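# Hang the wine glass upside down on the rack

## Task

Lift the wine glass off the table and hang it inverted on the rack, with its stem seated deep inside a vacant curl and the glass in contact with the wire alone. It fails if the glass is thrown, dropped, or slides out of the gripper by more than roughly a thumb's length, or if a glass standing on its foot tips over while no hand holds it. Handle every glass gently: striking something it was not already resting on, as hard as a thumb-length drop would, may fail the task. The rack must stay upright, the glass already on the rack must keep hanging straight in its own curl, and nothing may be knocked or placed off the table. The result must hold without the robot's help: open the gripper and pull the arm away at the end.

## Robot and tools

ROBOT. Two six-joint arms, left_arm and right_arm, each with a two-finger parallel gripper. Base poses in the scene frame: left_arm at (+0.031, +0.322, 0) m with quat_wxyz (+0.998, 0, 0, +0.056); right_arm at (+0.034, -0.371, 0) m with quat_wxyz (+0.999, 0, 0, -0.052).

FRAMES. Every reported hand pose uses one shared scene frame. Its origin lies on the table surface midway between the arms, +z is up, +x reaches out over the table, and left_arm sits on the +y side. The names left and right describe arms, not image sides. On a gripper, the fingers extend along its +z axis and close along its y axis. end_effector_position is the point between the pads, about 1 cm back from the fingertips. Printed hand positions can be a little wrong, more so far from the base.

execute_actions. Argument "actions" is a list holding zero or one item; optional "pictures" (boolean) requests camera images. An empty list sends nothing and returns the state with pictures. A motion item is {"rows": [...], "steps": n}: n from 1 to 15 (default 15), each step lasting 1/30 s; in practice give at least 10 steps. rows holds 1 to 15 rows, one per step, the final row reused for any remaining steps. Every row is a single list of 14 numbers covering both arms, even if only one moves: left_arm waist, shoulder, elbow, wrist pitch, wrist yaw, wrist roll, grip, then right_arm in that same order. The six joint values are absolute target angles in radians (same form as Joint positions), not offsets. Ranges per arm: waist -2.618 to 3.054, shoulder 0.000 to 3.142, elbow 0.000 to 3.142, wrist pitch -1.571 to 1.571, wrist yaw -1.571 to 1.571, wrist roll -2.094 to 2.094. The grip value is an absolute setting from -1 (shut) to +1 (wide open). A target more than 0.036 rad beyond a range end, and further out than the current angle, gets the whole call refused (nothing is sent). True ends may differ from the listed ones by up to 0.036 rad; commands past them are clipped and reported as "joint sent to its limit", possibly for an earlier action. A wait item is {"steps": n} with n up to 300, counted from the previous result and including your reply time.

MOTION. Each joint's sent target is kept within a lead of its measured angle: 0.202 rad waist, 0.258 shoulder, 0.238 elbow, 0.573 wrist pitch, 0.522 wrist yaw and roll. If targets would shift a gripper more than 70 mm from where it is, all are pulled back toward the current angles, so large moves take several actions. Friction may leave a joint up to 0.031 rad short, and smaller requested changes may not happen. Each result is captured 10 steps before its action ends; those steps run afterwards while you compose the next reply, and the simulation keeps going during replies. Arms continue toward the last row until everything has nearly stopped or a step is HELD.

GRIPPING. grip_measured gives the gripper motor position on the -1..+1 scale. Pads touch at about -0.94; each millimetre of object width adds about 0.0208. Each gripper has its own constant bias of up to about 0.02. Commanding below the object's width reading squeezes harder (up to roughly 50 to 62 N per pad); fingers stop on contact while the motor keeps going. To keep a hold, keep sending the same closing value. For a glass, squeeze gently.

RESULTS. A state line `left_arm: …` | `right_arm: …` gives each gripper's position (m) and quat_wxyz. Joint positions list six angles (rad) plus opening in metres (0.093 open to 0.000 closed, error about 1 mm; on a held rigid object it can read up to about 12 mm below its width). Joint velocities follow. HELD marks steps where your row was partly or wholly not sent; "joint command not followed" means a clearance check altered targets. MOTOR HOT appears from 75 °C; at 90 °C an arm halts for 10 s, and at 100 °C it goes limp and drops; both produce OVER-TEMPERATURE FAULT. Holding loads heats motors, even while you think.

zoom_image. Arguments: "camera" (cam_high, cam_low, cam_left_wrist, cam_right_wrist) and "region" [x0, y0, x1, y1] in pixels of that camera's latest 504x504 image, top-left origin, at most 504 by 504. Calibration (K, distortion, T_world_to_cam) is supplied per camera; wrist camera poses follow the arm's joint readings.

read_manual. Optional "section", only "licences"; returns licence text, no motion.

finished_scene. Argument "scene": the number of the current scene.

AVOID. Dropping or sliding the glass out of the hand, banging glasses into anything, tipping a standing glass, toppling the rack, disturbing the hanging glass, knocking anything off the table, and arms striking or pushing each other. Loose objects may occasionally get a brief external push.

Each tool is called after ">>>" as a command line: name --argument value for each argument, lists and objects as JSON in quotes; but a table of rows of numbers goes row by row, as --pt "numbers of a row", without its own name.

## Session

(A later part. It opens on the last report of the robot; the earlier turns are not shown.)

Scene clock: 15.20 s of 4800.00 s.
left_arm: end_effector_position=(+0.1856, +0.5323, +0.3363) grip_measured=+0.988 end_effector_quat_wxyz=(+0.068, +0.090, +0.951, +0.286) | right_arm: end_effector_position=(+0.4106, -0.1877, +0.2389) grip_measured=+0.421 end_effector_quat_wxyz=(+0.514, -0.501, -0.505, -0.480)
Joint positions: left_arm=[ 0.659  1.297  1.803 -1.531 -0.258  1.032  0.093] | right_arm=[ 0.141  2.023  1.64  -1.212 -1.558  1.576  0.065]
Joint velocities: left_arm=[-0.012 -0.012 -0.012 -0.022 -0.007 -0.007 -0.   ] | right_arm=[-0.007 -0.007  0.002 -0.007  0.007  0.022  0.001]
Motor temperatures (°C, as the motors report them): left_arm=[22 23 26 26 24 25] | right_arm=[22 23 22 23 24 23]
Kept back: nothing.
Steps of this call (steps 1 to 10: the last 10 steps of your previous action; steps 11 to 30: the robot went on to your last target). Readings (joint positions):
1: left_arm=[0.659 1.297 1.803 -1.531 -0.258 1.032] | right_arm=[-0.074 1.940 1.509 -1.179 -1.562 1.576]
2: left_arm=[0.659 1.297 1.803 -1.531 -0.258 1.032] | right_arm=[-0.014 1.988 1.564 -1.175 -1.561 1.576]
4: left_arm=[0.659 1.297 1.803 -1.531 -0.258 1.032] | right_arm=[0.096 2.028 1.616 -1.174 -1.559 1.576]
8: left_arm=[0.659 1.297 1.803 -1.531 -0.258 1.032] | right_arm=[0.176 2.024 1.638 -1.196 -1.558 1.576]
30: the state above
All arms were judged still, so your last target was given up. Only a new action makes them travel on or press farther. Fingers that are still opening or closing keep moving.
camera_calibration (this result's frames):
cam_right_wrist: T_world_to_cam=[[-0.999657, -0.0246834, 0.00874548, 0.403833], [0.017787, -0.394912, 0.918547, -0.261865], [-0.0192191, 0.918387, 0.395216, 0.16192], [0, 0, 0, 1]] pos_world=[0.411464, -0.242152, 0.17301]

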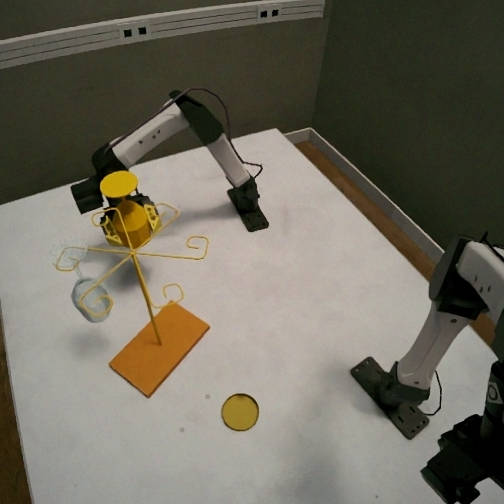

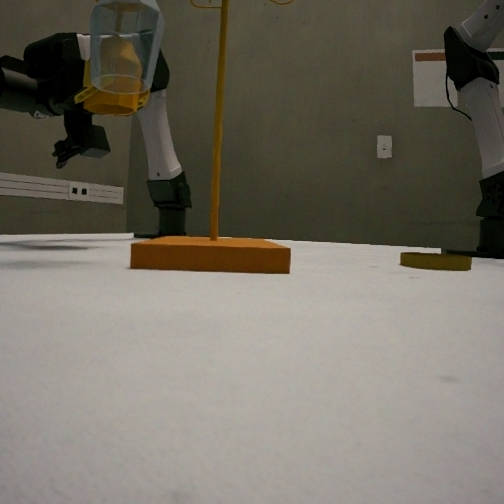

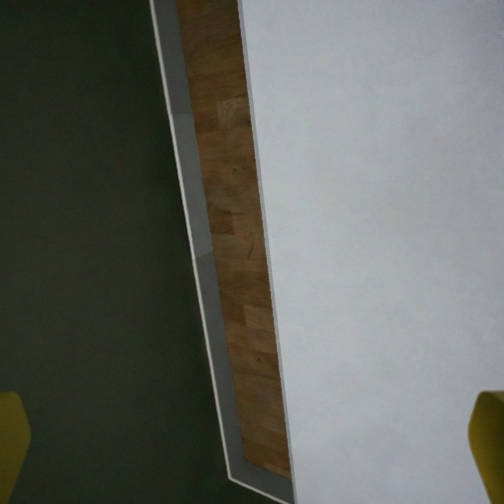

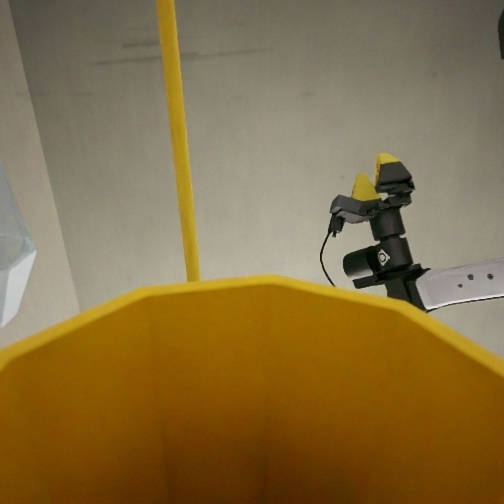

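>>> execute_actions --actions '[{"rows":[[0.659,1.297,1.803,-1.531,-0.258,1.032,1,0.14,1.99,1.68,-1.24,-1.59,1.58,0.28]],"steps":10}]'

>>> execute_actions --actions '[{"rows":[[0.659,1.297,1.803,-1.531,-0.258,1.032,1,0.2,1.99,1.68,-1.24,-1.59,1.58,0.28]],"steps":10}]'

>>> execute_actions --actions '[{"rows":[[0.659,1.297,1.803,-1.531,-0.258,1.032,1,0.26,1.99,1.68,-1.24,-1.59,1.58,0.28]],"steps":10}]'

>>> execute_actions --actions '[{"steps":14}]' --pictures true

>>> zoom_image --camera "cam_high" --region '[60,130,220,280]'

Scene clock: 15.73 s of 4800.00 s.
left_arm: end_effector_position=(+0.1856, +0.5323, +0.3363) grip_measured=+0.988 end_effector_quat_wxyz=(+0.068, +0.090, +0.951, +0.286) | right_arm: end_effector_position=(+0.4106, -0.1877, +0.2389) grip_measured=+0.421 end_effector_quat_wxyz=(+0.514, -0.501, -0.505, -0.480)
Joint positions: left_arm=[ 0.659  1.297  1.803 -1.531 -0.258  1.032  0.093] | right_arm=[ 0.141  2.023  1.64  -1.212 -1.558  1.576  0.065]
Joint velocities: left_arm=[-0.012 -0.012 -0.012 -0.037 -0.022  0.037  0.   ] | right_arm=[ 0.012  0.007 -0.017 -0.066 -0.007 -0.037  0.001]
Motor temperatures (°C, as the motors report them): left_arm=[22 23 26 26 24 25] | right_arm=[22 23 22 23 24 23]
Kept back: the last 10 steps of this action.
Steps of this call (steps 1 to 16: nothing new was sent). Readings (joint positions):
1: left_arm=[0.659 1.297 1.803 -1.531 -0.258 1.032] | right_arm=[0.141 2.023 1.640 -1.212 -1.558 1.576]
2: left_arm=[0.659 1.297 1.803 -1.531 -0.258 1.032] | right_arm=[0.141 2.023 1.640 -1.212 -1.558 1.576]
4: left_arm=[0.659 1.297 1.803 -1.531 -0.258 1.032] | right_arm=[0.141 2.023 1.640 -1.212 -1.558 1.576]
8: left_arm=[0.659 1.297 1.803 -1.531 -0.258 1.032] | right_arm=[0.141 2.023 1.640 -1.212 -1.558 1.576]
16: the state above

Scene clock: 16.07 s of 4800.00 s.
left_arm: end_effector_position=(+0.1856, +0.5323, +0.3363) grip_measured=+0.988 end_effector_quat_wxyz=(+0.068, +0.090, +0.951, +0.286) | right_arm: end_effector_position=(+0.4100, -0.1877, +0.2496) grip_measured=+0.421 end_effector_quat_wxyz=(+0.511, -0.494, -0.508, -0.486)
Joint positions: left_arm=[ 0.659  1.297  1.803 -1.531 -0.258  1.032  0.093] | right_arm=[ 0.141  2.01   1.659 -1.225 -1.565  1.576  0.065]
Joint velocities: left_arm=[-0.002  0.007  0.007 -0.066  0.007  0.022  0.001] | right_arm=[ 0.027 -0.012  0.002 -0.066  0.022 -0.022  0.001]
Motor temperatures (°C, as the motors report them): left_arm=[22 23 26 26 24 25] | right_arm=[22 23 22 23 24 23]
joint sent to its limit (right arm) — the command would take joint 5 (wrist yaw) past its lower limit, so that joint was sent only as far as its limit.
Kept back: the last 10 steps of this action.
Steps of this call (steps 1 to 10: the last 10 steps of your previous action). Readings (joint positions):
1: left_arm=[0.659 1.297 1.803 -1.531 -0.258 1.032] | right_arm=[0.141 2.023 1.643 -1.216 -1.558 1.576]
2: left_arm=[0.659 1.297 1.803 -1.531 -0.258 1.032] | right_arm=[0.141 2.023 1.646 -1.218 -1.559 1.576]
4: left_arm=[0.659 1.297 1.803 -1.531 -0.258 1.032] | right_arm=[0.141 2.019 1.654 -1.221 -1.560 1.576]
8: left_arm=[0.659 1.297 1.803 -1.531 -0.258 1.032] | right_arm=[0.141 2.010 1.659 -1.225 -1.564 1.576]
10: the state above

Scene clock: 16.40 s of 4800.00 s.
left_arm: end_effector_position=(+0.1856, +0.5323, +0.3363) grip_measured=+0.988 end_effector_quat_wxyz=(+0.068, +0.090, +0.951, +0.286) | right_arm: end_effector_position=(+0.3979, -0.1650, +0.2496) grip_measured=+0.421 end_effector_quat_wxyz=(+0.526, -0.479, -0.523, -0.470)
Joint positions: left_arm=[ 0.659  1.297  1.803 -1.531 -0.258  1.032  0.093] | right_arm=[ 0.203  2.01   1.659 -1.228 -1.565  1.576  0.065]
Joint velocities: left_arm=[-0.002 -0.007 -0.027  0.022 -0.066 -0.037 -0.001] | right_arm=[-0.007 -0.012 -0.022  0.007  0.081 -0.095 -0.   ]
Motor temperatures (°C, as the motors report them): left_arm=[22 23 26 26 24 25] | right_arm=[22 23 22 23 24 23]
joint sent to its limit (right arm) — the command would take joint 5 (wrist yaw) past its lower limit, so that joint was sent only as far as its limit.
Kept back: the last 10 steps of this action.
Steps of this call (steps 1 to 10: the last 10 steps of your previous action). Readings (joint positions):
1: left_arm=[0.659 1.297 1.803 -1.531 -0.258 1.032] | right_arm=[0.146 2.010 1.659 -1.226 -1.565 1.576]
2: left_arm=[0.659 1.297 1.803 -1.531 -0.258 1.032] | right_arm=[0.156 2.010 1.659 -1.226 -1.565 1.576]
4: left_arm=[0.659 1.297 1.803 -1.531 -0.258 1.032] | right_arm=[0.181 2.010 1.659 -1.226 -1.565 1.576]
8: left_arm=[0.659 1.297 1.803 -1.531 -0.258 1.032] | right_arm=[0.203 2.010 1.659 -1.228 -1.565 1.576]
10: the state above

Scene clock: 16.87 s of 4800.00 s.
left_arm: end_effector_position=(+0.1856, +0.5323, +0.3363) grip_measured=+0.988 end_effector_quat_wxyz=(+0.068, +0.090, +0.951, +0.286) | right_arm: end_effector_position=(+0.3849, -0.1437, +0.2496) grip_measured=+0.421 end_effector_quat_wxyz=(+0.540, -0.464, -0.536, -0.454)
Joint positions: left_arm=[ 0.659  1.297  1.803 -1.531 -0.258  1.032  0.093] | right_arm=[ 0.262  2.01   1.659 -1.229 -1.565  1.576  0.065]
Joint velocities: left_arm=[ 0.002  0.007 -0.017 -0.066 -0.051 -0.007 -0.001] | right_arm=[-0.007 -0.007 -0.012 -0.007 -0.066 -0.037 -0.001]
Motor temperatures (°C, as the motors report them): left_arm=[22 23 26 26 24 25] | right_arm=[22 23 22 23 24 23]
joint sent to its limit (right arm) — the command would take joint 5 (wrist yaw) past its lower limit, so that joint was sent only as far as its limit.
Kept back: nothing.
Steps of this call (steps 1 to 10: the last 10 steps of your previous action; steps 11 to 14: the robot went on to your last target). Readings (joint positions):
1: left_arm=[0.659 1.297 1.803 -1.531 -0.258 1.032] | right_arm=[0.208 2.010 1.659 -1.228 -1.565 1.576]
2: left_arm=[0.659 1.297 1.803 -1.531 -0.258 1.032] | right_arm=[0.217 2.010 1.659 -1.228 -1.565 1.576]
4: left_arm=[0.659 1.297 1.803 -1.531 -0.258 1.032] | right_arm=[0.242 2.010 1.659 -1.228 -1.565 1.576]
8: left_arm=[0.659 1.297 1.803 -1.531 -0.258 1.032] | right_arm=[0.262 2.010 1.659 -1.229 -1.565 1.576]
14: the state above
camera_calibration (this result's frames):
cam_right_wrist: T_world_to_cam=[[-0.989408, -0.144986, -0.00718319, 0.361951], [0.0517374, -0.398433, 0.915737, -0.266775], [-0.135632, 0.905666, 0.401713, 0.158181], [0, 0, 0, 1]] pos_world=[0.393374, -0.197073, 0.183352]

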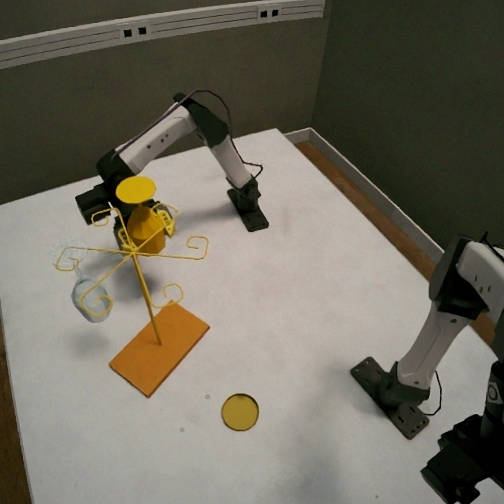

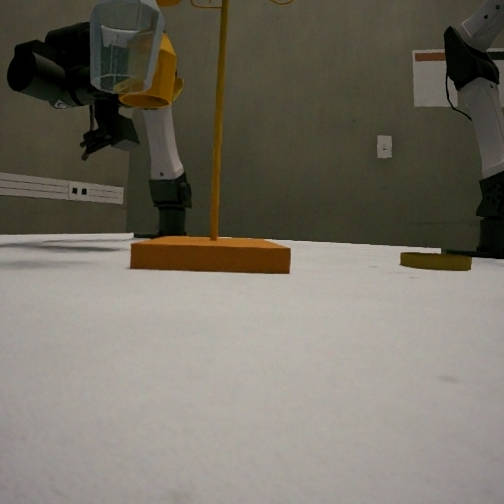

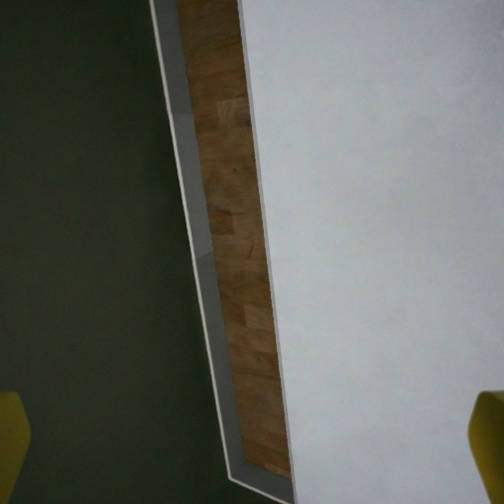

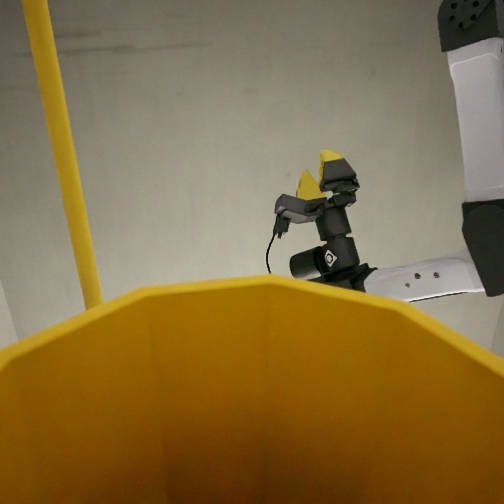

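Region (60, 130, 220, 280) of cam_high's 504x504 image, scaled by 3.150, with more detail than that image has; it fills the top 472 rows of this view, and the rest is white.

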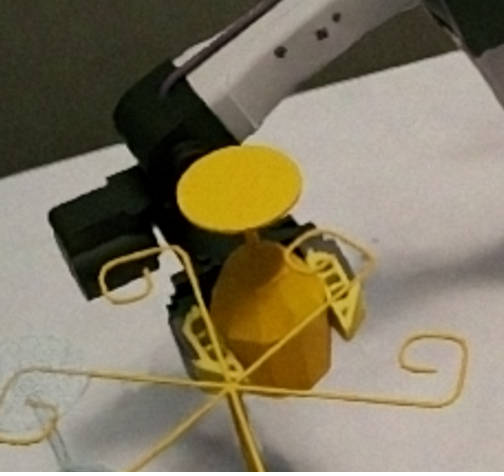

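>>> execute_actions --actions '[{"rows":[[0.659,1.297,1.803,-1.531,-0.258,1.032,1,0.26,2.03,1.8,-1.32,-1.58,1.58,0.28]],"steps":10}]'

>>> execute_actions --actions '[{"rows":[[0.659,1.297,1.803,-1.531,-0.258,1.032,1,0.315,2.11,1.9,-1.35,-1.58,1.58,0.28]],"steps":10}]'

>>> execute_actions --actions '[{"rows":[[0.659,1.297,1.803,-1.531,-0.258,1.032,1,0.375,2.19,2.02,-1.38,-1.58,1.58,0.28]],"steps":10}]'

>>> execute_actions --actions '[{"steps":14}]' --pictures true

>>> zoom_image --camera "cam_high" --region '[60,130,220,280]'

Scene clock: 17.40 s of 4800.00 s.
left_arm: end_effector_position=(+0.1856, +0.5323, +0.3363) grip_measured=+0.988 end_effector_quat_wxyz=(+0.068, +0.090, +0.951, +0.286) | right_arm: end_effector_position=(+0.3849, -0.1437, +0.2496) grip_measured=+0.421 end_effector_quat_wxyz=(+0.540, -0.464, -0.536, -0.454)
Joint positions: left_arm=[ 0.659  1.297  1.803 -1.531 -0.258  1.032  0.093] | right_arm=[ 0.262  2.01   1.659 -1.229 -1.565  1.576  0.065]
Joint velocities: left_arm=[-0.002 -0.012  0.002  0.007 -0.051 -0.095  0.001] | right_arm=[ 0.007 -0.017 -0.012  0.051  0.007 -0.007 -0.001]
Motor temperatures (°C, as the motors report them): left_arm=[22 23 26 26 24 25] | right_arm=[22 24 23 23 24 23]
joint sent to its limit (right arm) — the command would take joint 5 (wrist yaw) past its lower limit, so that joint was sent only as far as its limit.
Kept back: the last 10 steps of this action.
Steps of this call (steps 1 to 16: the robot went on to your last target). Readings (joint positions):
1: left_arm=[0.659 1.297 1.803 -1.531 -0.258 1.032] | right_arm=[0.262 2.010 1.659 -1.229 -1.565 1.576]
2: left_arm=[0.659 1.297 1.803 -1.531 -0.258 1.032] | right_arm=[0.262 2.010 1.659 -1.229 -1.565 1.576]
4: left_arm=[0.659 1.297 1.803 -1.531 -0.258 1.032] | right_arm=[0.262 2.010 1.659 -1.229 -1.565 1.576]
8: left_arm=[0.659 1.297 1.803 -1.531 -0.258 1.032] | right_arm=[0.262 2.010 1.659 -1.229 -1.565 1.576]
16: the state above

Scene clock: 17.73 s of 4800.00 s.
left_arm: end_effector_position=(+0.1856, +0.5323, +0.3363) grip_measured=+0.988 end_effector_quat_wxyz=(+0.068, +0.090, +0.951, +0.286) | right_arm: end_effector_position=(+0.3942, -0.1423, +0.2736) grip_measured=+0.421 end_effector_quat_wxyz=(+0.532, -0.454, -0.544, -0.464)
Joint positions: left_arm=[ 0.659  1.297  1.803 -1.531 -0.258  1.032  0.093] | right_arm=[ 0.262  2.032  1.785 -1.297 -1.567  1.576  0.065]
Joint velocities: left_arm=[-0.027 -0.012 -0.002 -0.037  0.081  0.081  0.001] | right_arm=[ 0.012  0.002 -0.017 -0.066 -0.022 -0.022  0.001]
Motor temperatures (°C, as the motors report them): left_arm=[22 23 26 26 24 25] | right_arm=[22 24 23 23 24 23]
Kept back: the last 10 steps of this action.
Steps of this call (steps 1 to 10: the last 10 steps of your previous action). Readings (joint positions):
1: left_arm=[0.659 1.297 1.803 -1.531 -0.258 1.032] | right_arm=[0.262 2.017 1.682 -1.252 -1.561 1.576]
2: left_arm=[0.659 1.297 1.803 -1.531 -0.258 1.032] | right_arm=[0.262 2.028 1.717 -1.266 -1.561 1.576]
4: left_arm=[0.659 1.297 1.803 -1.531 -0.258 1.032] | right_arm=[0.262 2.032 1.763 -1.273 -1.561 1.576]
8: left_arm=[0.659 1.297 1.803 -1.531 -0.258 1.032] | right_arm=[0.262 2.032 1.785 -1.290 -1.567 1.576]
10: the state above

Scene clock: 18.07 s of 4800.00 s.
left_arm: end_effector_position=(+0.1856, +0.5323, +0.3363) grip_measured=+0.988 end_effector_quat_wxyz=(+0.068, +0.090, +0.951, +0.286) | right_arm: end_effector_position=(+0.3967, -0.1198, +0.2689) grip_measured=+0.421 end_effector_quat_wxyz=(+0.548, -0.444, -0.552, -0.444)
Joint positions: left_arm=[ 0.659  1.297  1.803 -1.531 -0.258  1.032  0.093] | right_arm=[ 0.317  2.105  1.876 -1.333 -1.567  1.577  0.065]
Joint velocities: left_arm=[ 0.007 -0.002 -0.007 -0.037  0.022 -0.022  0.   ] | right_arm=[-0.002  0.002  0.012  0.007  0.007  0.037  0.001]
Motor temperatures (°C, as the motors report them): left_arm=[22 23 26 26 24 25] | right_arm=[22 24 23 23 24 23]
Kept back: the last 10 steps of this action.
Steps of this call (steps 1 to 10: the last 10 steps of your previous action). Readings (joint positions):
1: left_arm=[0.659 1.297 1.803 -1.531 -0.258 1.032] | right_arm=[0.267 2.043 1.806 -1.315 -1.565 1.577]
2: left_arm=[0.659 1.297 1.803 -1.531 -0.258 1.032] | right_arm=[0.276 2.063 1.839 -1.321 -1.566 1.577]
4: left_arm=[0.659 1.297 1.803 -1.531 -0.258 1.032] | right_arm=[0.297 2.089 1.873 -1.321 -1.567 1.577]
8: left_arm=[0.659 1.297 1.803 -1.531 -0.258 1.032] | right_arm=[0.317 2.105 1.876 -1.330 -1.567 1.577]
10: the state above

Scene clock: 18.53 s of 4800.00 s.
left_arm: end_effector_position=(+0.1856, +0.5323, +0.3363) grip_measured=+0.988 end_effector_quat_wxyz=(+0.068, +0.090, +0.951, +0.286) | right_arm: end_effector_position=(+0.3975, -0.0931, +0.2678) grip_measured=+0.421 end_effector_quat_wxyz=(+0.560, -0.425, -0.567, -0.429)
Joint positions: left_arm=[ 0.659  1.297  1.803 -1.531 -0.258  1.032  0.093] | right_arm=[ 0.378  2.184  1.996 -1.366 -1.566  1.577  0.065]
Joint velocities: left_arm=[-0.007 -0.012 -0.007 -0.037 -0.007  0.037  0.   ] | right_arm=[-0.012 -0.007  0.022 -0.051  0.037 -0.095 -0.001]
Motor temperatures (°C, as the motors report them): left_arm=[22 23 26 26 24 25] | right_arm=[22 24 23 23 24 23]
Kept back: nothing.
Steps of this call (steps 1 to 10: the last 10 steps of your previous action; steps 11 to 14: the robot went on to your last target). Readings (joint positions):
1: left_arm=[0.659 1.297 1.803 -1.531 -0.258 1.032] | right_arm=[0.322 2.119 1.904 -1.353 -1.564 1.577]
2: left_arm=[0.659 1.297 1.803 -1.531 -0.258 1.032] | right_arm=[0.331 2.142 1.947 -1.357 -1.565 1.577]
4: left_arm=[0.659 1.297 1.803 -1.531 -0.258 1.032] | right_arm=[0.355 2.170 1.990 -1.357 -1.566 1.577]
8: left_arm=[0.659 1.297 1.803 -1.531 -0.258 1.032] | right_arm=[0.379 2.183 1.996 -1.362 -1.566 1.577]
14: the state above
camera_calibration (this result's frames):
cam_right_wrist: T_world_to_cam=[[-0.965549, -0.258346, -0.0311936, 0.368268], [0.0766041, -0.396749, 0.914725, -0.273342], [-0.248692, 0.880822, 0.402871, 0.149001], [0, 0, 0, 1]] pos_world=[0.413575, -0.14455, 0.201492]

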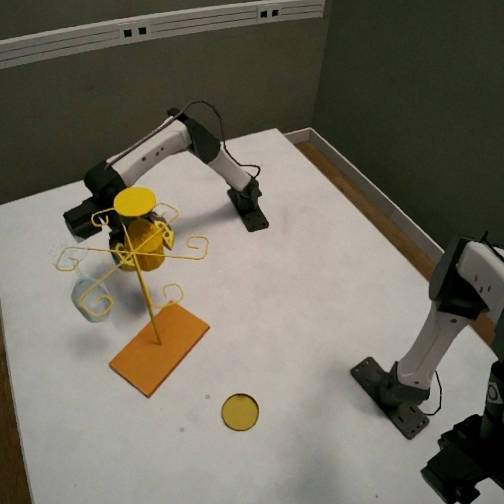

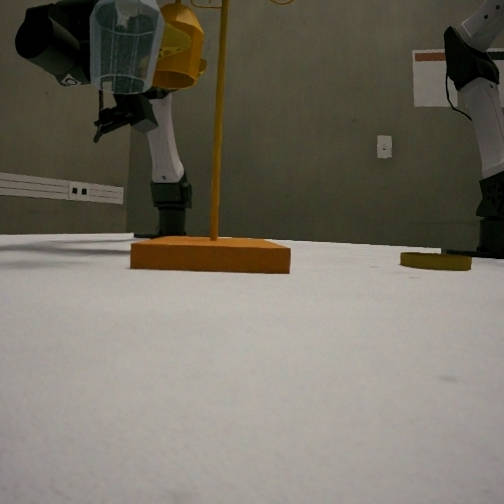

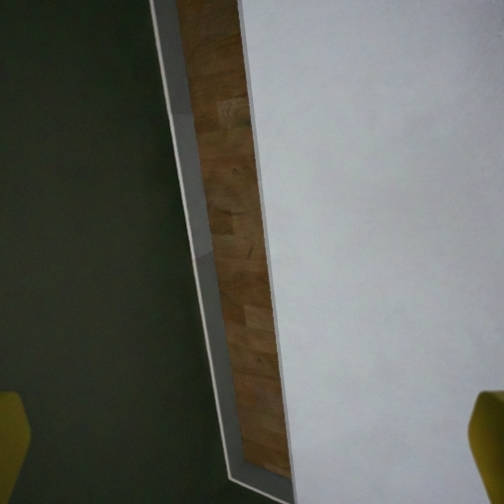

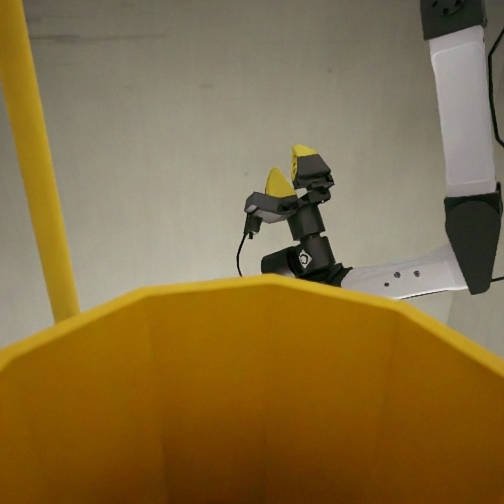

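Region (60, 130, 220, 280) of cam_high's 504x504 image, scaled by 3.150, with more detail than that image has; it fills the top 472 rows of this view, and the rest is white.

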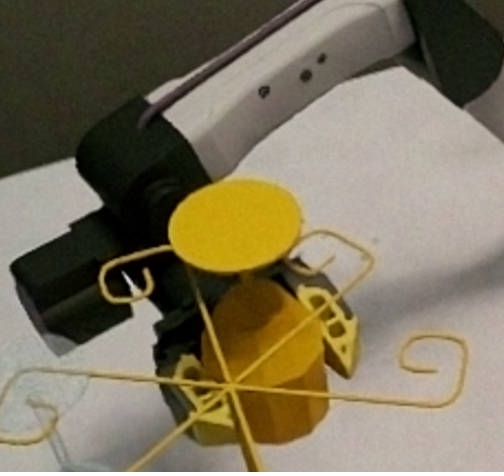

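>>> execute_actions --actions '[{"rows":[[0.659,1.297,1.803,-1.531,-0.258,1.032,1,0.42,2.22,2.02,-1.36,-1.58,1.58,0.28]],"steps":10}]'

>>> execute_actions --actions '[{"rows":[[0.659,1.297,1.803,-1.531,-0.258,1.032,1,0.46,2.22,2.02,-1.36,-1.58,1.58,0.28]],"steps":10}]'

>>> execute_actions --actions '[{"steps":14}]' --pictures true

>>> zoom_image --camera "cam_high" --region '[60,130,220,280]'

>>> zoom_image --camera "cam_low" --region '[150,0,270,50]'

Scene clock: 19.27 s of 4800.00 s.
left_arm: end_effector_position=(+0.1856, +0.5323, +0.3363) grip_measured=+0.988 end_effector_quat_wxyz=(+0.068, +0.090, +0.951, +0.286) | right_arm: end_effector_position=(+0.3974, -0.0931, +0.2678) grip_measured=+0.421 end_effector_quat_wxyz=(+0.561, -0.425, -0.567, -0.428)
Joint positions: left_arm=[ 0.659  1.297  1.803 -1.531 -0.258  1.032  0.093] | right_arm=[ 0.378  2.184  1.996 -1.368 -1.566  1.577  0.065]
Joint velocities: left_arm=[-0.032 -0.007 -0.012  0.022 -0.037  0.007  0.   ] | right_arm=[-0.012 -0.022 -0.012 -0.066 -0.007  0.022 -0.001]
Motor temperatures (°C, as the motors report them): left_arm=[22 23 26 26 24 25] | right_arm=[22 24 23 23 24 23]
Kept back: the last 10 steps of this action.
Steps of this call (steps 1 to 22: the robot went on to your last target). Readings (joint positions):
1: left_arm=[0.659 1.297 1.803 -1.531 -0.258 1.032] | right_arm=[0.378 2.184 1.996 -1.366 -1.566 1.577]
2: left_arm=[0.659 1.297 1.803 -1.531 -0.258 1.032] | right_arm=[0.378 2.184 1.996 -1.367 -1.566 1.577]
4: left_arm=[0.659 1.297 1.803 -1.531 -0.258 1.032] | right_arm=[0.378 2.184 1.996 -1.367 -1.566 1.577]
8: left_arm=[0.659 1.297 1.803 -1.531 -0.258 1.032] | right_arm=[0.378 2.184 1.996 -1.367 -1.566 1.577]
22: the state above

Scene clock: 19.60 s of 4800.00 s.
left_arm: end_effector_position=(+0.1856, +0.5323, +0.3363) grip_measured=+0.988 end_effector_quat_wxyz=(+0.068, +0.090, +0.951, +0.286) | right_arm: end_effector_position=(+0.3903, -0.0765, +0.2559) grip_measured=+0.421 end_effector_quat_wxyz=(+0.575, -0.421, -0.570, -0.409)
Joint positions: left_arm=[ 0.659  1.297  1.803 -1.531 -0.258  1.032  0.093] | right_arm=[ 0.42   2.216  2.001 -1.368 -1.567  1.577  0.065]
Joint velocities: left_arm=[ 0.002  0.002 -0.002 -0.007  0.037 -0.007 -0.   ] | right_arm=[-0.002 -0.022  0.002  0.007  0.022  0.037 -0.001]
Motor temperatures (°C, as the motors report them): left_arm=[22 23 26 26 24 25] | right_arm=[22 24 23 23 24 23]
Kept back: the last 10 steps of this action.
Steps of this call (steps 1 to 10: the last 10 steps of your previous action). Readings (joint positions):
1: left_arm=[0.659 1.297 1.803 -1.531 -0.258 1.032] | right_arm=[0.381 2.187 1.997 -1.368 -1.567 1.577]
2: left_arm=[0.659 1.297 1.803 -1.531 -0.258 1.032] | right_arm=[0.387 2.191 2.000 -1.368 -1.567 1.577]
4: left_arm=[0.659 1.297 1.803 -1.531 -0.258 1.032] | right_arm=[0.402 2.202 2.001 -1.368 -1.567 1.577]
8: left_arm=[0.659 1.297 1.803 -1.531 -0.258 1.032] | right_arm=[0.420 2.216 2.001 -1.368 -1.567 1.577]
10: the state above

Scene clock: 20.07 s of 4800.00 s.
left_arm: end_effector_position=(+0.1856, +0.5323, +0.3363) grip_measured=+0.988 end_effector_quat_wxyz=(+0.068, +0.090, +0.951, +0.286) | right_arm: end_effector_position=(+0.3784, -0.0626, +0.2559) grip_measured=+0.421 end_effector_quat_wxyz=(+0.583, -0.410, -0.578, -0.397)
Joint positions: left_arm=[ 0.659  1.297  1.803 -1.531 -0.258  1.032  0.093] | right_arm=[ 0.46   2.216  2.001 -1.368 -1.567  1.577  0.065]
Joint velocities: left_arm=[-0.017  0.012 -0.002  0.007  0.007  0.007 -0.   ] | right_arm=[-0.002  0.002  0.002  0.037 -0.022  0.007  0.001]
Motor temperatures (°C, as the motors report them): left_arm=[22 23 26 26 24 25] | right_arm=[22 24 23 23 24 23]
Kept back: nothing.
Steps of this call (steps 1 to 10: the last 10 steps of your previous action; steps 11 to 14: the robot went on to your last target). Readings (joint positions):
1: left_arm=[0.659 1.297 1.803 -1.531 -0.258 1.032] | right_arm=[0.423 2.216 2.001 -1.368 -1.567 1.577]
2: left_arm=[0.659 1.297 1.803 -1.531 -0.258 1.032] | right_arm=[0.428 2.216 2.001 -1.368 -1.567 1.577]
4: left_arm=[0.659 1.297 1.803 -1.531 -0.258 1.032] | right_arm=[0.443 2.216 2.001 -1.368 -1.567 1.577]
8: left_arm=[0.659 1.297 1.803 -1.531 -0.258 1.032] | right_arm=[0.460 2.216 2.001 -1.368 -1.567 1.577]
14: the state above
camera_calibration (this result's frames):
cam_right_wrist: T_world_to_cam=[[-0.941722, -0.336385, -0.00220404, 0.335974], [0.133684, -0.380249, 0.915172, -0.269583], [-0.308688, 0.861542, 0.403059, 0.143653], [0, 0, 0, 1]] pos_world=[0.396777, -0.113255, 0.189554]

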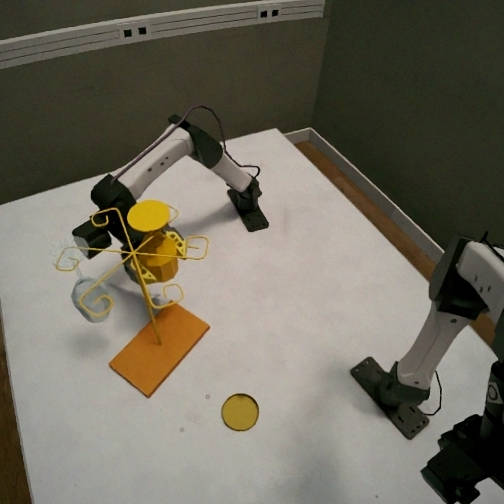

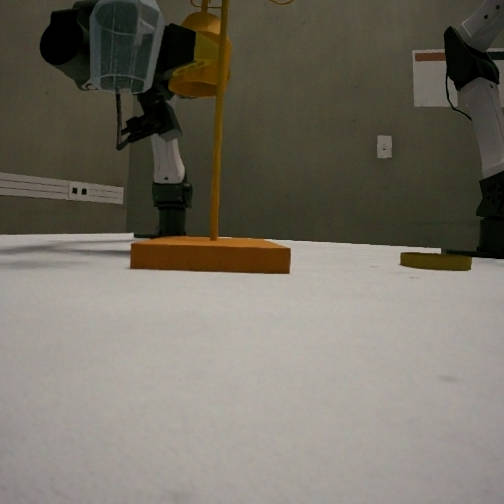

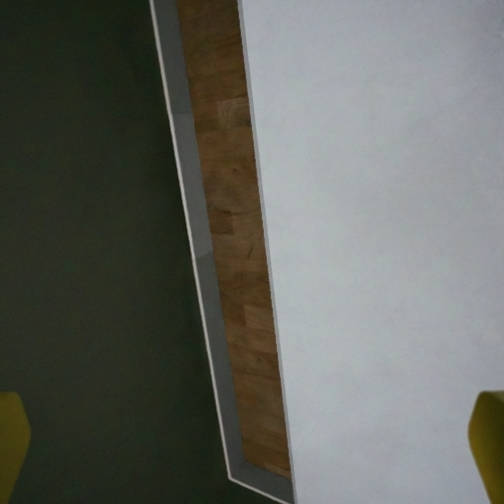

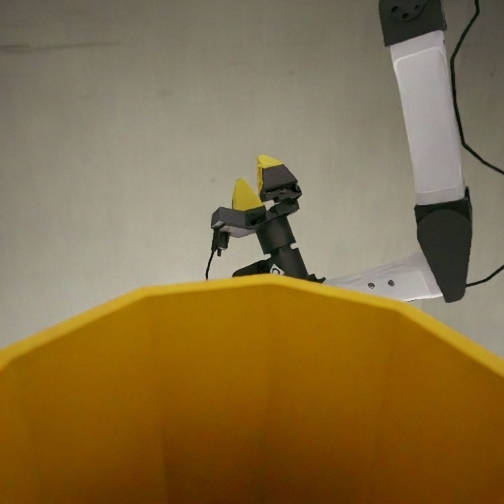

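Region (60, 130, 220, 280) of cam_high's 504x504 image, scaled by 3.150, with more detail than that image has; it fills the top 472 rows of this view, and the rest is white.

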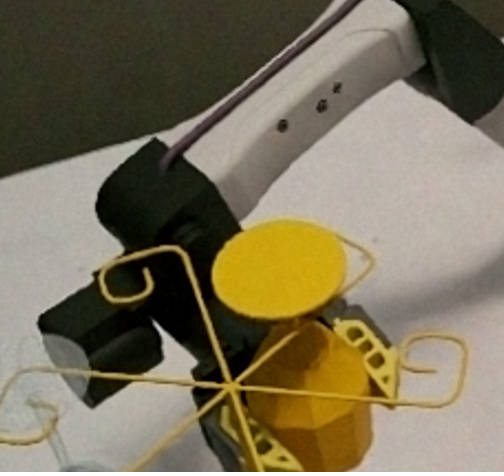

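Region (150, 0, 270, 50) of cam_low's 504x504 image, scaled by 4.200, with more detail than that image has; it fills the top 210 rows of this view, and the rest is white.

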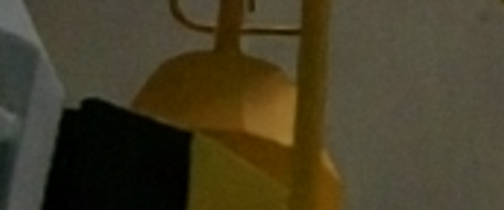

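>>> execute_actions --actions '[{"rows":[[0.659,1.297,1.803,-1.531,-0.258,1.032,1,0.495,2.22,2.02,-1.36,-1.58,1.58,0.28]],"steps":10}]'

>>> execute_actions --actions '[{"rows":[[0.659,1.297,1.803,-1.531,-0.258,1.032,1,0.495,2.13,1.9,-1.32,-1.58,1.58,0.28]],"steps":10}]'

>>> execute_actions --actions '[{"rows":[[0.659,1.297,1.803,-1.531,-0.258,1.032,1,0.495,2.065,1.8,-1.285,-1.58,1.58,0.28]],"steps":10}]'

>>> execute_actions --actions '[{"steps":14}]' --pictures true

>>> zoom_image --camera "cam_high" --region '[60,130,220,280]'

>>> zoom_image --camera "cam_low" --region '[150,0,270,50]'

Scene clock: 20.73 s of 4800.00 s.
left_arm: end_effector_position=(+0.1856, +0.5323, +0.3363) grip_measured=+0.988 end_effector_quat_wxyz=(+0.068, +0.090, +0.951, +0.286) | right_arm: end_effector_position=(+0.3784, -0.0626, +0.2559) grip_measured=+0.421 end_effector_quat_wxyz=(+0.583, -0.410, -0.578, -0.397)
Joint positions: left_arm=[ 0.659  1.297  1.803 -1.531 -0.258  1.032  0.093] | right_arm=[ 0.46   2.216  2.001 -1.368 -1.567  1.577  0.065]
Joint velocities: left_arm=[ 0.007  0.037 -0.002 -0.022 -0.022 -0.066 -0.   ] | right_arm=[-0.002 -0.012 -0.022  0.007 -0.022  0.051  0.   ]
Motor temperatures (°C, as the motors report them): left_arm=[22 23 26 27 24 25] | right_arm=[22 24 23 23 24 23]
Kept back: the last 10 steps of this action.
Steps of this call (steps 1 to 20: the robot went on to your last target). Readings (joint positions):
1: left_arm=[0.659 1.297 1.803 -1.531 -0.258 1.032] | right_arm=[0.460 2.216 2.001 -1.368 -1.567 1.577]
2: left_arm=[0.659 1.297 1.803 -1.531 -0.258 1.032] | right_arm=[0.460 2.216 2.001 -1.368 -1.567 1.577]
4: left_arm=[0.659 1.297 1.803 -1.531 -0.258 1.032] | right_arm=[0.460 2.216 2.001 -1.368 -1.567 1.577]
8: left_arm=[0.659 1.297 1.803 -1.531 -0.258 1.032] | right_arm=[0.460 2.216 2.001 -1.368 -1.567 1.577]
20: the state above

Scene clock: 21.07 s of 4800.00 s.
left_arm: end_effector_position=(+0.1856, +0.5323, +0.3363) grip_measured=+0.988 end_effector_quat_wxyz=(+0.068, +0.090, +0.951, +0.286) | right_arm: end_effector_position=(+0.3677, -0.0511, +0.2559) grip_measured=+0.421 end_effector_quat_wxyz=(+0.590, -0.400, -0.585, -0.387)
Joint positions: left_arm=[ 0.659  1.297  1.803 -1.531 -0.258  1.032  0.093] | right_arm=[ 0.494  2.216  2.001 -1.368 -1.567  1.577  0.065]
Joint velocities: left_arm=[ 0.007 -0.002  0.002 -0.051  0.037 -0.007 -0.001] | right_arm=[-0.007 -0.007  0.012  0.125 -0.037 -0.037 -0.001]
Motor temperatures (°C, as the motors report them): left_arm=[22 23 26 27 24 25] | right_arm=[22 25 23 23 24 23]
Kept back: the last 10 steps of this action.
Steps of this call (steps 1 to 10: the last 10 steps of your previous action). Readings (joint positions):
1: left_arm=[0.659 1.297 1.803 -1.531 -0.258 1.032] | right_arm=[0.463 2.216 2.001 -1.368 -1.567 1.577]
2: left_arm=[0.659 1.297 1.803 -1.531 -0.258 1.032] | right_arm=[0.466 2.216 2.001 -1.368 -1.567 1.577]
4: left_arm=[0.659 1.297 1.803 -1.531 -0.258 1.032] | right_arm=[0.479 2.216 2.001 -1.368 -1.567 1.577]
8: left_arm=[0.659 1.297 1.803 -1.531 -0.258 1.032] | right_arm=[0.494 2.216 2.001 -1.368 -1.567 1.577]
10: the state above

Scene clock: 21.40 s of 4800.00 s.
left_arm: end_effector_position=(+0.1856, +0.5323, +0.3363) grip_measured=+0.988 end_effector_quat_wxyz=(+0.068, +0.090, +0.951, +0.286) | right_arm: end_effector_position=(+0.3551, -0.0563, +0.2618) grip_measured=+0.421 end_effector_quat_wxyz=(+0.588, -0.396, -0.587, -0.391)
Joint positions: left_arm=[ 0.659  1.297  1.803 -1.531 -0.258  1.032  0.093] | right_arm=[ 0.494  2.149  1.915 -1.338 -1.568  1.578  0.065]
Joint velocities: left_arm=[ 0.002 -0.002  0.007 -0.022  0.037 -0.037  0.   ] | right_arm=[-0.022 -0.007  0.002  0.037 -0.051  0.007 -0.   ]
Motor temperatures (°C, as the motors report them): left_arm=[22 23 26 27 24 25] | right_arm=[22 25 23 23 24 23]
Kept back: the last 10 steps of this action.
Steps of this call (steps 1 to 10: the last 10 steps of your previous action). Readings (joint positions):
1: left_arm=[0.659 1.297 1.803 -1.531 -0.258 1.032] | right_arm=[0.494 2.205 1.981 -1.352 -1.568 1.578]
2: left_arm=[0.659 1.297 1.803 -1.531 -0.258 1.032] | right_arm=[0.494 2.188 1.949 -1.347 -1.568 1.578]
4: left_arm=[0.659 1.297 1.803 -1.531 -0.258 1.032] | right_arm=[0.494 2.165 1.919 -1.347 -1.568 1.578]
8: left_arm=[0.659 1.297 1.803 -1.531 -0.258 1.032] | right_arm=[0.494 2.150 1.915 -1.341 -1.568 1.578]
10: the state above

Scene clock: 21.87 s of 4800.00 s.
left_arm: end_effector_position=(+0.1856, +0.5323, +0.3363) grip_measured=+0.988 end_effector_quat_wxyz=(+0.068, +0.090, +0.951, +0.286) | right_arm: end_effector_position=(+0.3419, -0.0617, +0.2609) grip_measured=+0.421 end_effector_quat_wxyz=(+0.589, -0.397, -0.586, -0.390)
Joint positions: left_arm=[ 0.659  1.297  1.803 -1.531 -0.258  1.032  0.093] | right_arm=[ 0.494  2.086  1.815 -1.301 -1.569  1.578  0.065]
Joint velocities: left_arm=[-0.017  0.007 -0.012  0.022 -0.022  0.022 -0.   ] | right_arm=[-0.007 -0.002 -0.017  0.022 -0.007  0.007 -0.   ]
Motor temperatures (°C, as the motors report them): left_arm=[22 23 26 27 24 25] | right_arm=[22 25 23 23 24 23]
Kept back: nothing.
Steps of this call (steps 1 to 10: the last 10 steps of your previous action; steps 11 to 14: the robot went on to your last target). Readings (joint positions):
1: left_arm=[0.659 1.297 1.803 -1.531 -0.258 1.032] | right_arm=[0.494 2.138 1.893 -1.320 -1.570 1.578]
2: left_arm=[0.659 1.297 1.803 -1.531 -0.258 1.032] | right_arm=[0.494 2.120 1.857 -1.314 -1.569 1.578]
4: left_arm=[0.659 1.297 1.803 -1.531 -0.258 1.032] | right_arm=[0.494 2.097 1.821 -1.314 -1.569 1.578]
8: left_arm=[0.659 1.297 1.803 -1.531 -0.258 1.032] | right_arm=[0.494 2.087 1.815 -1.307 -1.569 1.578]
14: the state above
camera_calibration (this result's frames):
cam_right_wrist: T_world_to_cam=[[-0.929708, -0.368099, -0.0120904, 0.298428], [0.138915, -0.380884, 0.914128, -0.27056], [-0.341094, 0.848193, 0.405245, 0.13928], [0, 0, 0, 1]] pos_world=[0.362543, -0.111337, 0.194492]

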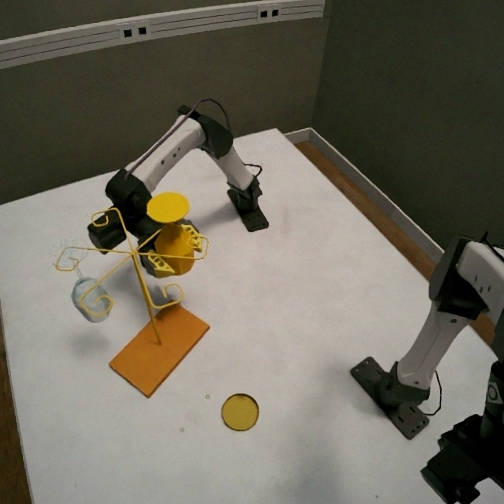

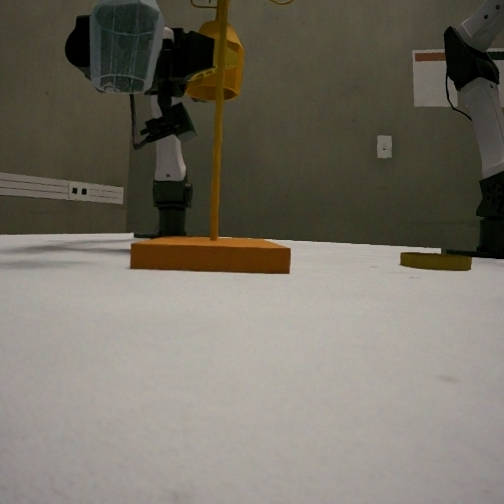

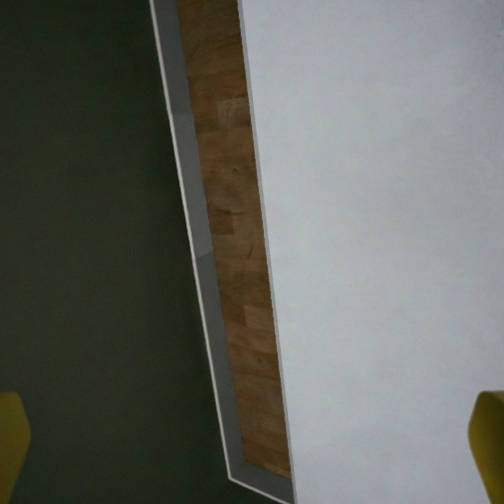

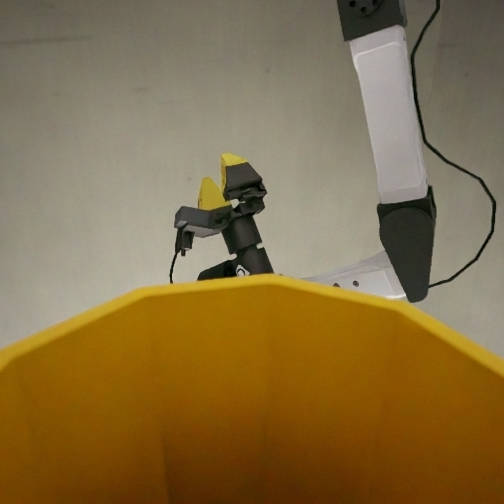

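Region (60, 130, 220, 280) of cam_high's 504x504 image, scaled by 3.150, with more detail than that image has; it fills the top 472 rows of this view, and the rest is white.

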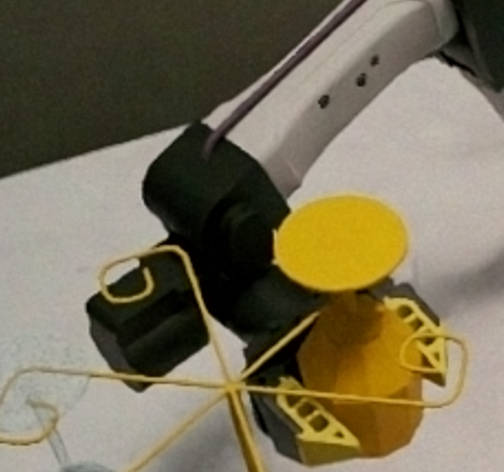

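Region (150, 0, 270, 50) of cam_low's 504x504 image, scaled by 4.200, with more detail than that image has; it fills the top 210 rows of this view, and the rest is white.

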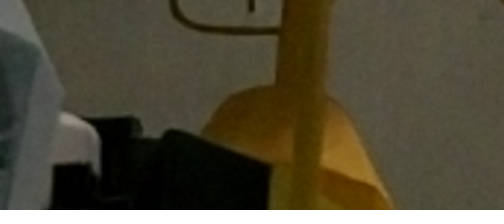

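>>> execute_actions --actions '[{"rows":[[0.659,1.297,1.803,-1.531,-0.258,1.032,1,0.47,2.015,1.71,-1.25,-1.58,1.58,0.28]],"steps":10}]'

>>> execute_actions --actions '[{"rows":[[0.659,1.297,1.803,-1.531,-0.258,1.032,1,0.435,1.995,1.665,-1.22,-1.58,1.58,0.28]],"steps":10}]'

>>> execute_actions --actions '[{"steps":14}]' --pictures true

>>> zoom_image --camera "cam_low" --region '[150,0,270,50]'

Scene clock: 22.37 s of 4800.00 s.
left_arm: end_effector_position=(+0.1856, +0.5323, +0.3363) grip_measured=+0.988 end_effector_quat_wxyz=(+0.068, +0.090, +0.951, +0.286) | right_arm: end_effector_position=(+0.3420, -0.0617, +0.2609) grip_measured=+0.421 end_effector_quat_wxyz=(+0.588, -0.396, -0.587, -0.391)
Joint positions: left_arm=[ 0.659  1.297  1.803 -1.531 -0.258  1.032  0.093] | right_arm=[ 0.494  2.086  1.815 -1.299 -1.569  1.578  0.065]
Joint velocities: left_arm=[ 0.002 -0.007  0.002 -0.051  0.022 -0.051 -0.001] | right_arm=[ 0.017  0.017  0.002 -0.037 -0.051  0.081  0.   ]
Motor temperatures (°C, as the motors report them): left_arm=[22 23 26 27 24 25] | right_arm=[22 25 23 23 24 23]
Kept back: the last 10 steps of this action.
Steps of this call (steps 1 to 15: the robot went on to your last target). Readings (joint positions):
1: left_arm=[0.659 1.297 1.803 -1.531 -0.258 1.032] | right_arm=[0.494 2.086 1.815 -1.300 -1.569 1.578]
2: left_arm=[0.659 1.297 1.803 -1.531 -0.258 1.032] | right_arm=[0.494 2.086 1.815 -1.300 -1.569 1.578]
4: left_arm=[0.659 1.297 1.803 -1.531 -0.258 1.032] | right_arm=[0.494 2.086 1.815 -1.300 -1.569 1.578]
8: left_arm=[0.659 1.297 1.803 -1.531 -0.258 1.032] | right_arm=[0.494 2.086 1.815 -1.299 -1.569 1.578]
15: the state above

Scene clock: 22.70 s of 4800.00 s.
left_arm: end_effector_position=(+0.1856, +0.5323, +0.3363) grip_measured=+0.988 end_effector_quat_wxyz=(+0.068, +0.090, +0.951, +0.286) | right_arm: end_effector_position=(+0.3361, -0.0720, +0.2565) grip_measured=+0.421 end_effector_quat_wxyz=(+0.588, -0.405, -0.580, -0.393)
Joint positions: left_arm=[ 0.659  1.297  1.803 -1.531 -0.258  1.032  0.093] | right_arm=[ 0.475  2.039  1.725 -1.268 -1.57   1.578  0.065]
Joint velocities: left_arm=[-0.027 -0.017  0.002 -0.007 -0.007 -0.051  0.001] | right_arm=[-0.017 -0.007  0.002  0.051  0.037 -0.022  0.   ]
Motor temperatures (°C, as the motors report them): left_arm=[22 23 26 27 24 25] | right_arm=[22 25 23 23 24 23]
Kept back: the last 10 steps of this action.
Steps of this call (steps 1 to 10: the last 10 steps of your previous action). Readings (joint positions):
1: left_arm=[0.659 1.297 1.803 -1.531 -0.258 1.032] | right_arm=[0.492 2.077 1.795 -1.283 -1.571 1.578]
2: left_arm=[0.659 1.297 1.803 -1.531 -0.258 1.032] | right_arm=[0.489 2.061 1.765 -1.278 -1.571 1.578]
4: left_arm=[0.659 1.297 1.803 -1.531 -0.258 1.032] | right_arm=[0.481 2.043 1.731 -1.278 -1.570 1.578]
8: left_arm=[0.659 1.297 1.803 -1.531 -0.258 1.032] | right_arm=[0.475 2.039 1.725 -1.271 -1.570 1.578]
10: the state above

Scene clock: 23.17 s of 4800.00 s.
left_arm: end_effector_position=(+0.1856, +0.5323, +0.3363) grip_measured=+0.988 end_effector_quat_wxyz=(+0.068, +0.090, +0.951, +0.286) | right_arm: end_effector_position=(+0.3429, -0.0854, +0.2523) grip_measured=+0.421 end_effector_quat_wxyz=(+0.579, -0.414, -0.573, -0.407)
Joint positions: left_arm=[ 0.659  1.297  1.803 -1.531 -0.258  1.032  0.093] | right_arm=[ 0.437  2.019  1.679 -1.236 -1.571  1.578  0.065]
Joint velocities: left_arm=[ 0.002 -0.012 -0.007 -0.051 -0.022  0.022  0.001] | right_arm=[-0.007  0.002 -0.002  0.007  0.007 -0.066  0.   ]
Motor temperatures (°C, as the motors report them): left_arm=[22 23 26 27 24 25] | right_arm=[22 25 23 23 24 23]
Kept back: nothing.
Steps of this call (steps 1 to 10: the last 10 steps of your previous action; steps 11 to 14: the robot went on to your last target). Readings (joint positions):
1: left_arm=[0.659 1.297 1.803 -1.531 -0.258 1.032] | right_arm=[0.472 2.034 1.715 -1.259 -1.571 1.578]
2: left_arm=[0.659 1.297 1.803 -1.531 -0.258 1.032] | right_arm=[0.466 2.027 1.700 -1.253 -1.571 1.578]
4: left_arm=[0.659 1.297 1.803 -1.531 -0.258 1.032] | right_arm=[0.450 2.020 1.683 -1.249 -1.571 1.578]
8: left_arm=[0.659 1.297 1.803 -1.531 -0.258 1.032] | right_arm=[0.437 2.019 1.679 -1.241 -1.571 1.578]
14: the state above
camera_calibration (this result's frames):
cam_right_wrist: T_world_to_cam=[[-0.949282, -0.314308, -0.00862674, 0.301002], [0.120551, -0.389156, 0.91325, -0.266068], [-0.290399, 0.865892, 0.407309, 0.146809], [0, 0, 0, 1]] pos_world=[0.360444, -0.136055, 0.185787]

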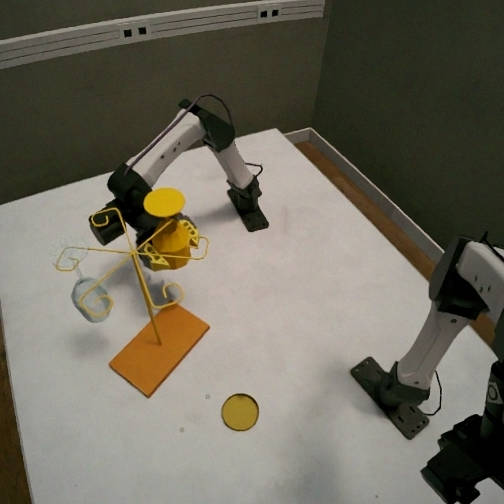

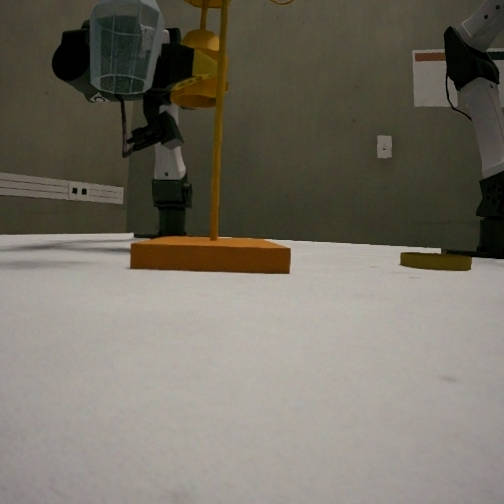

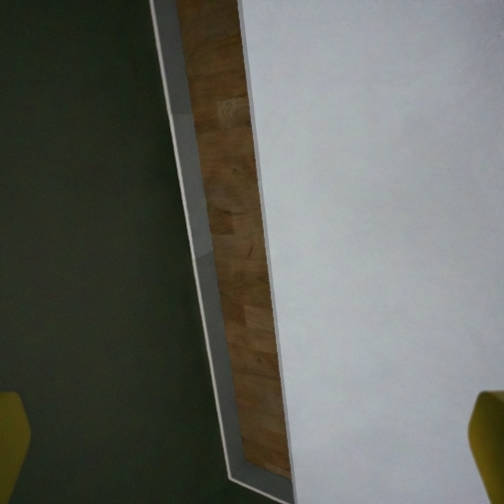

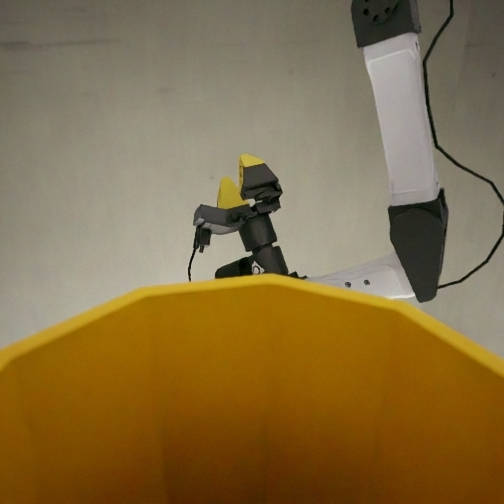

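Region (150, 0, 270, 50) of cam_low's 504x504 image, scaled by 4.200, with more detail than that image has; it fills the top 210 rows of this view, and the rest is white.

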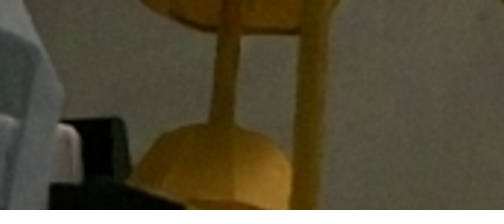

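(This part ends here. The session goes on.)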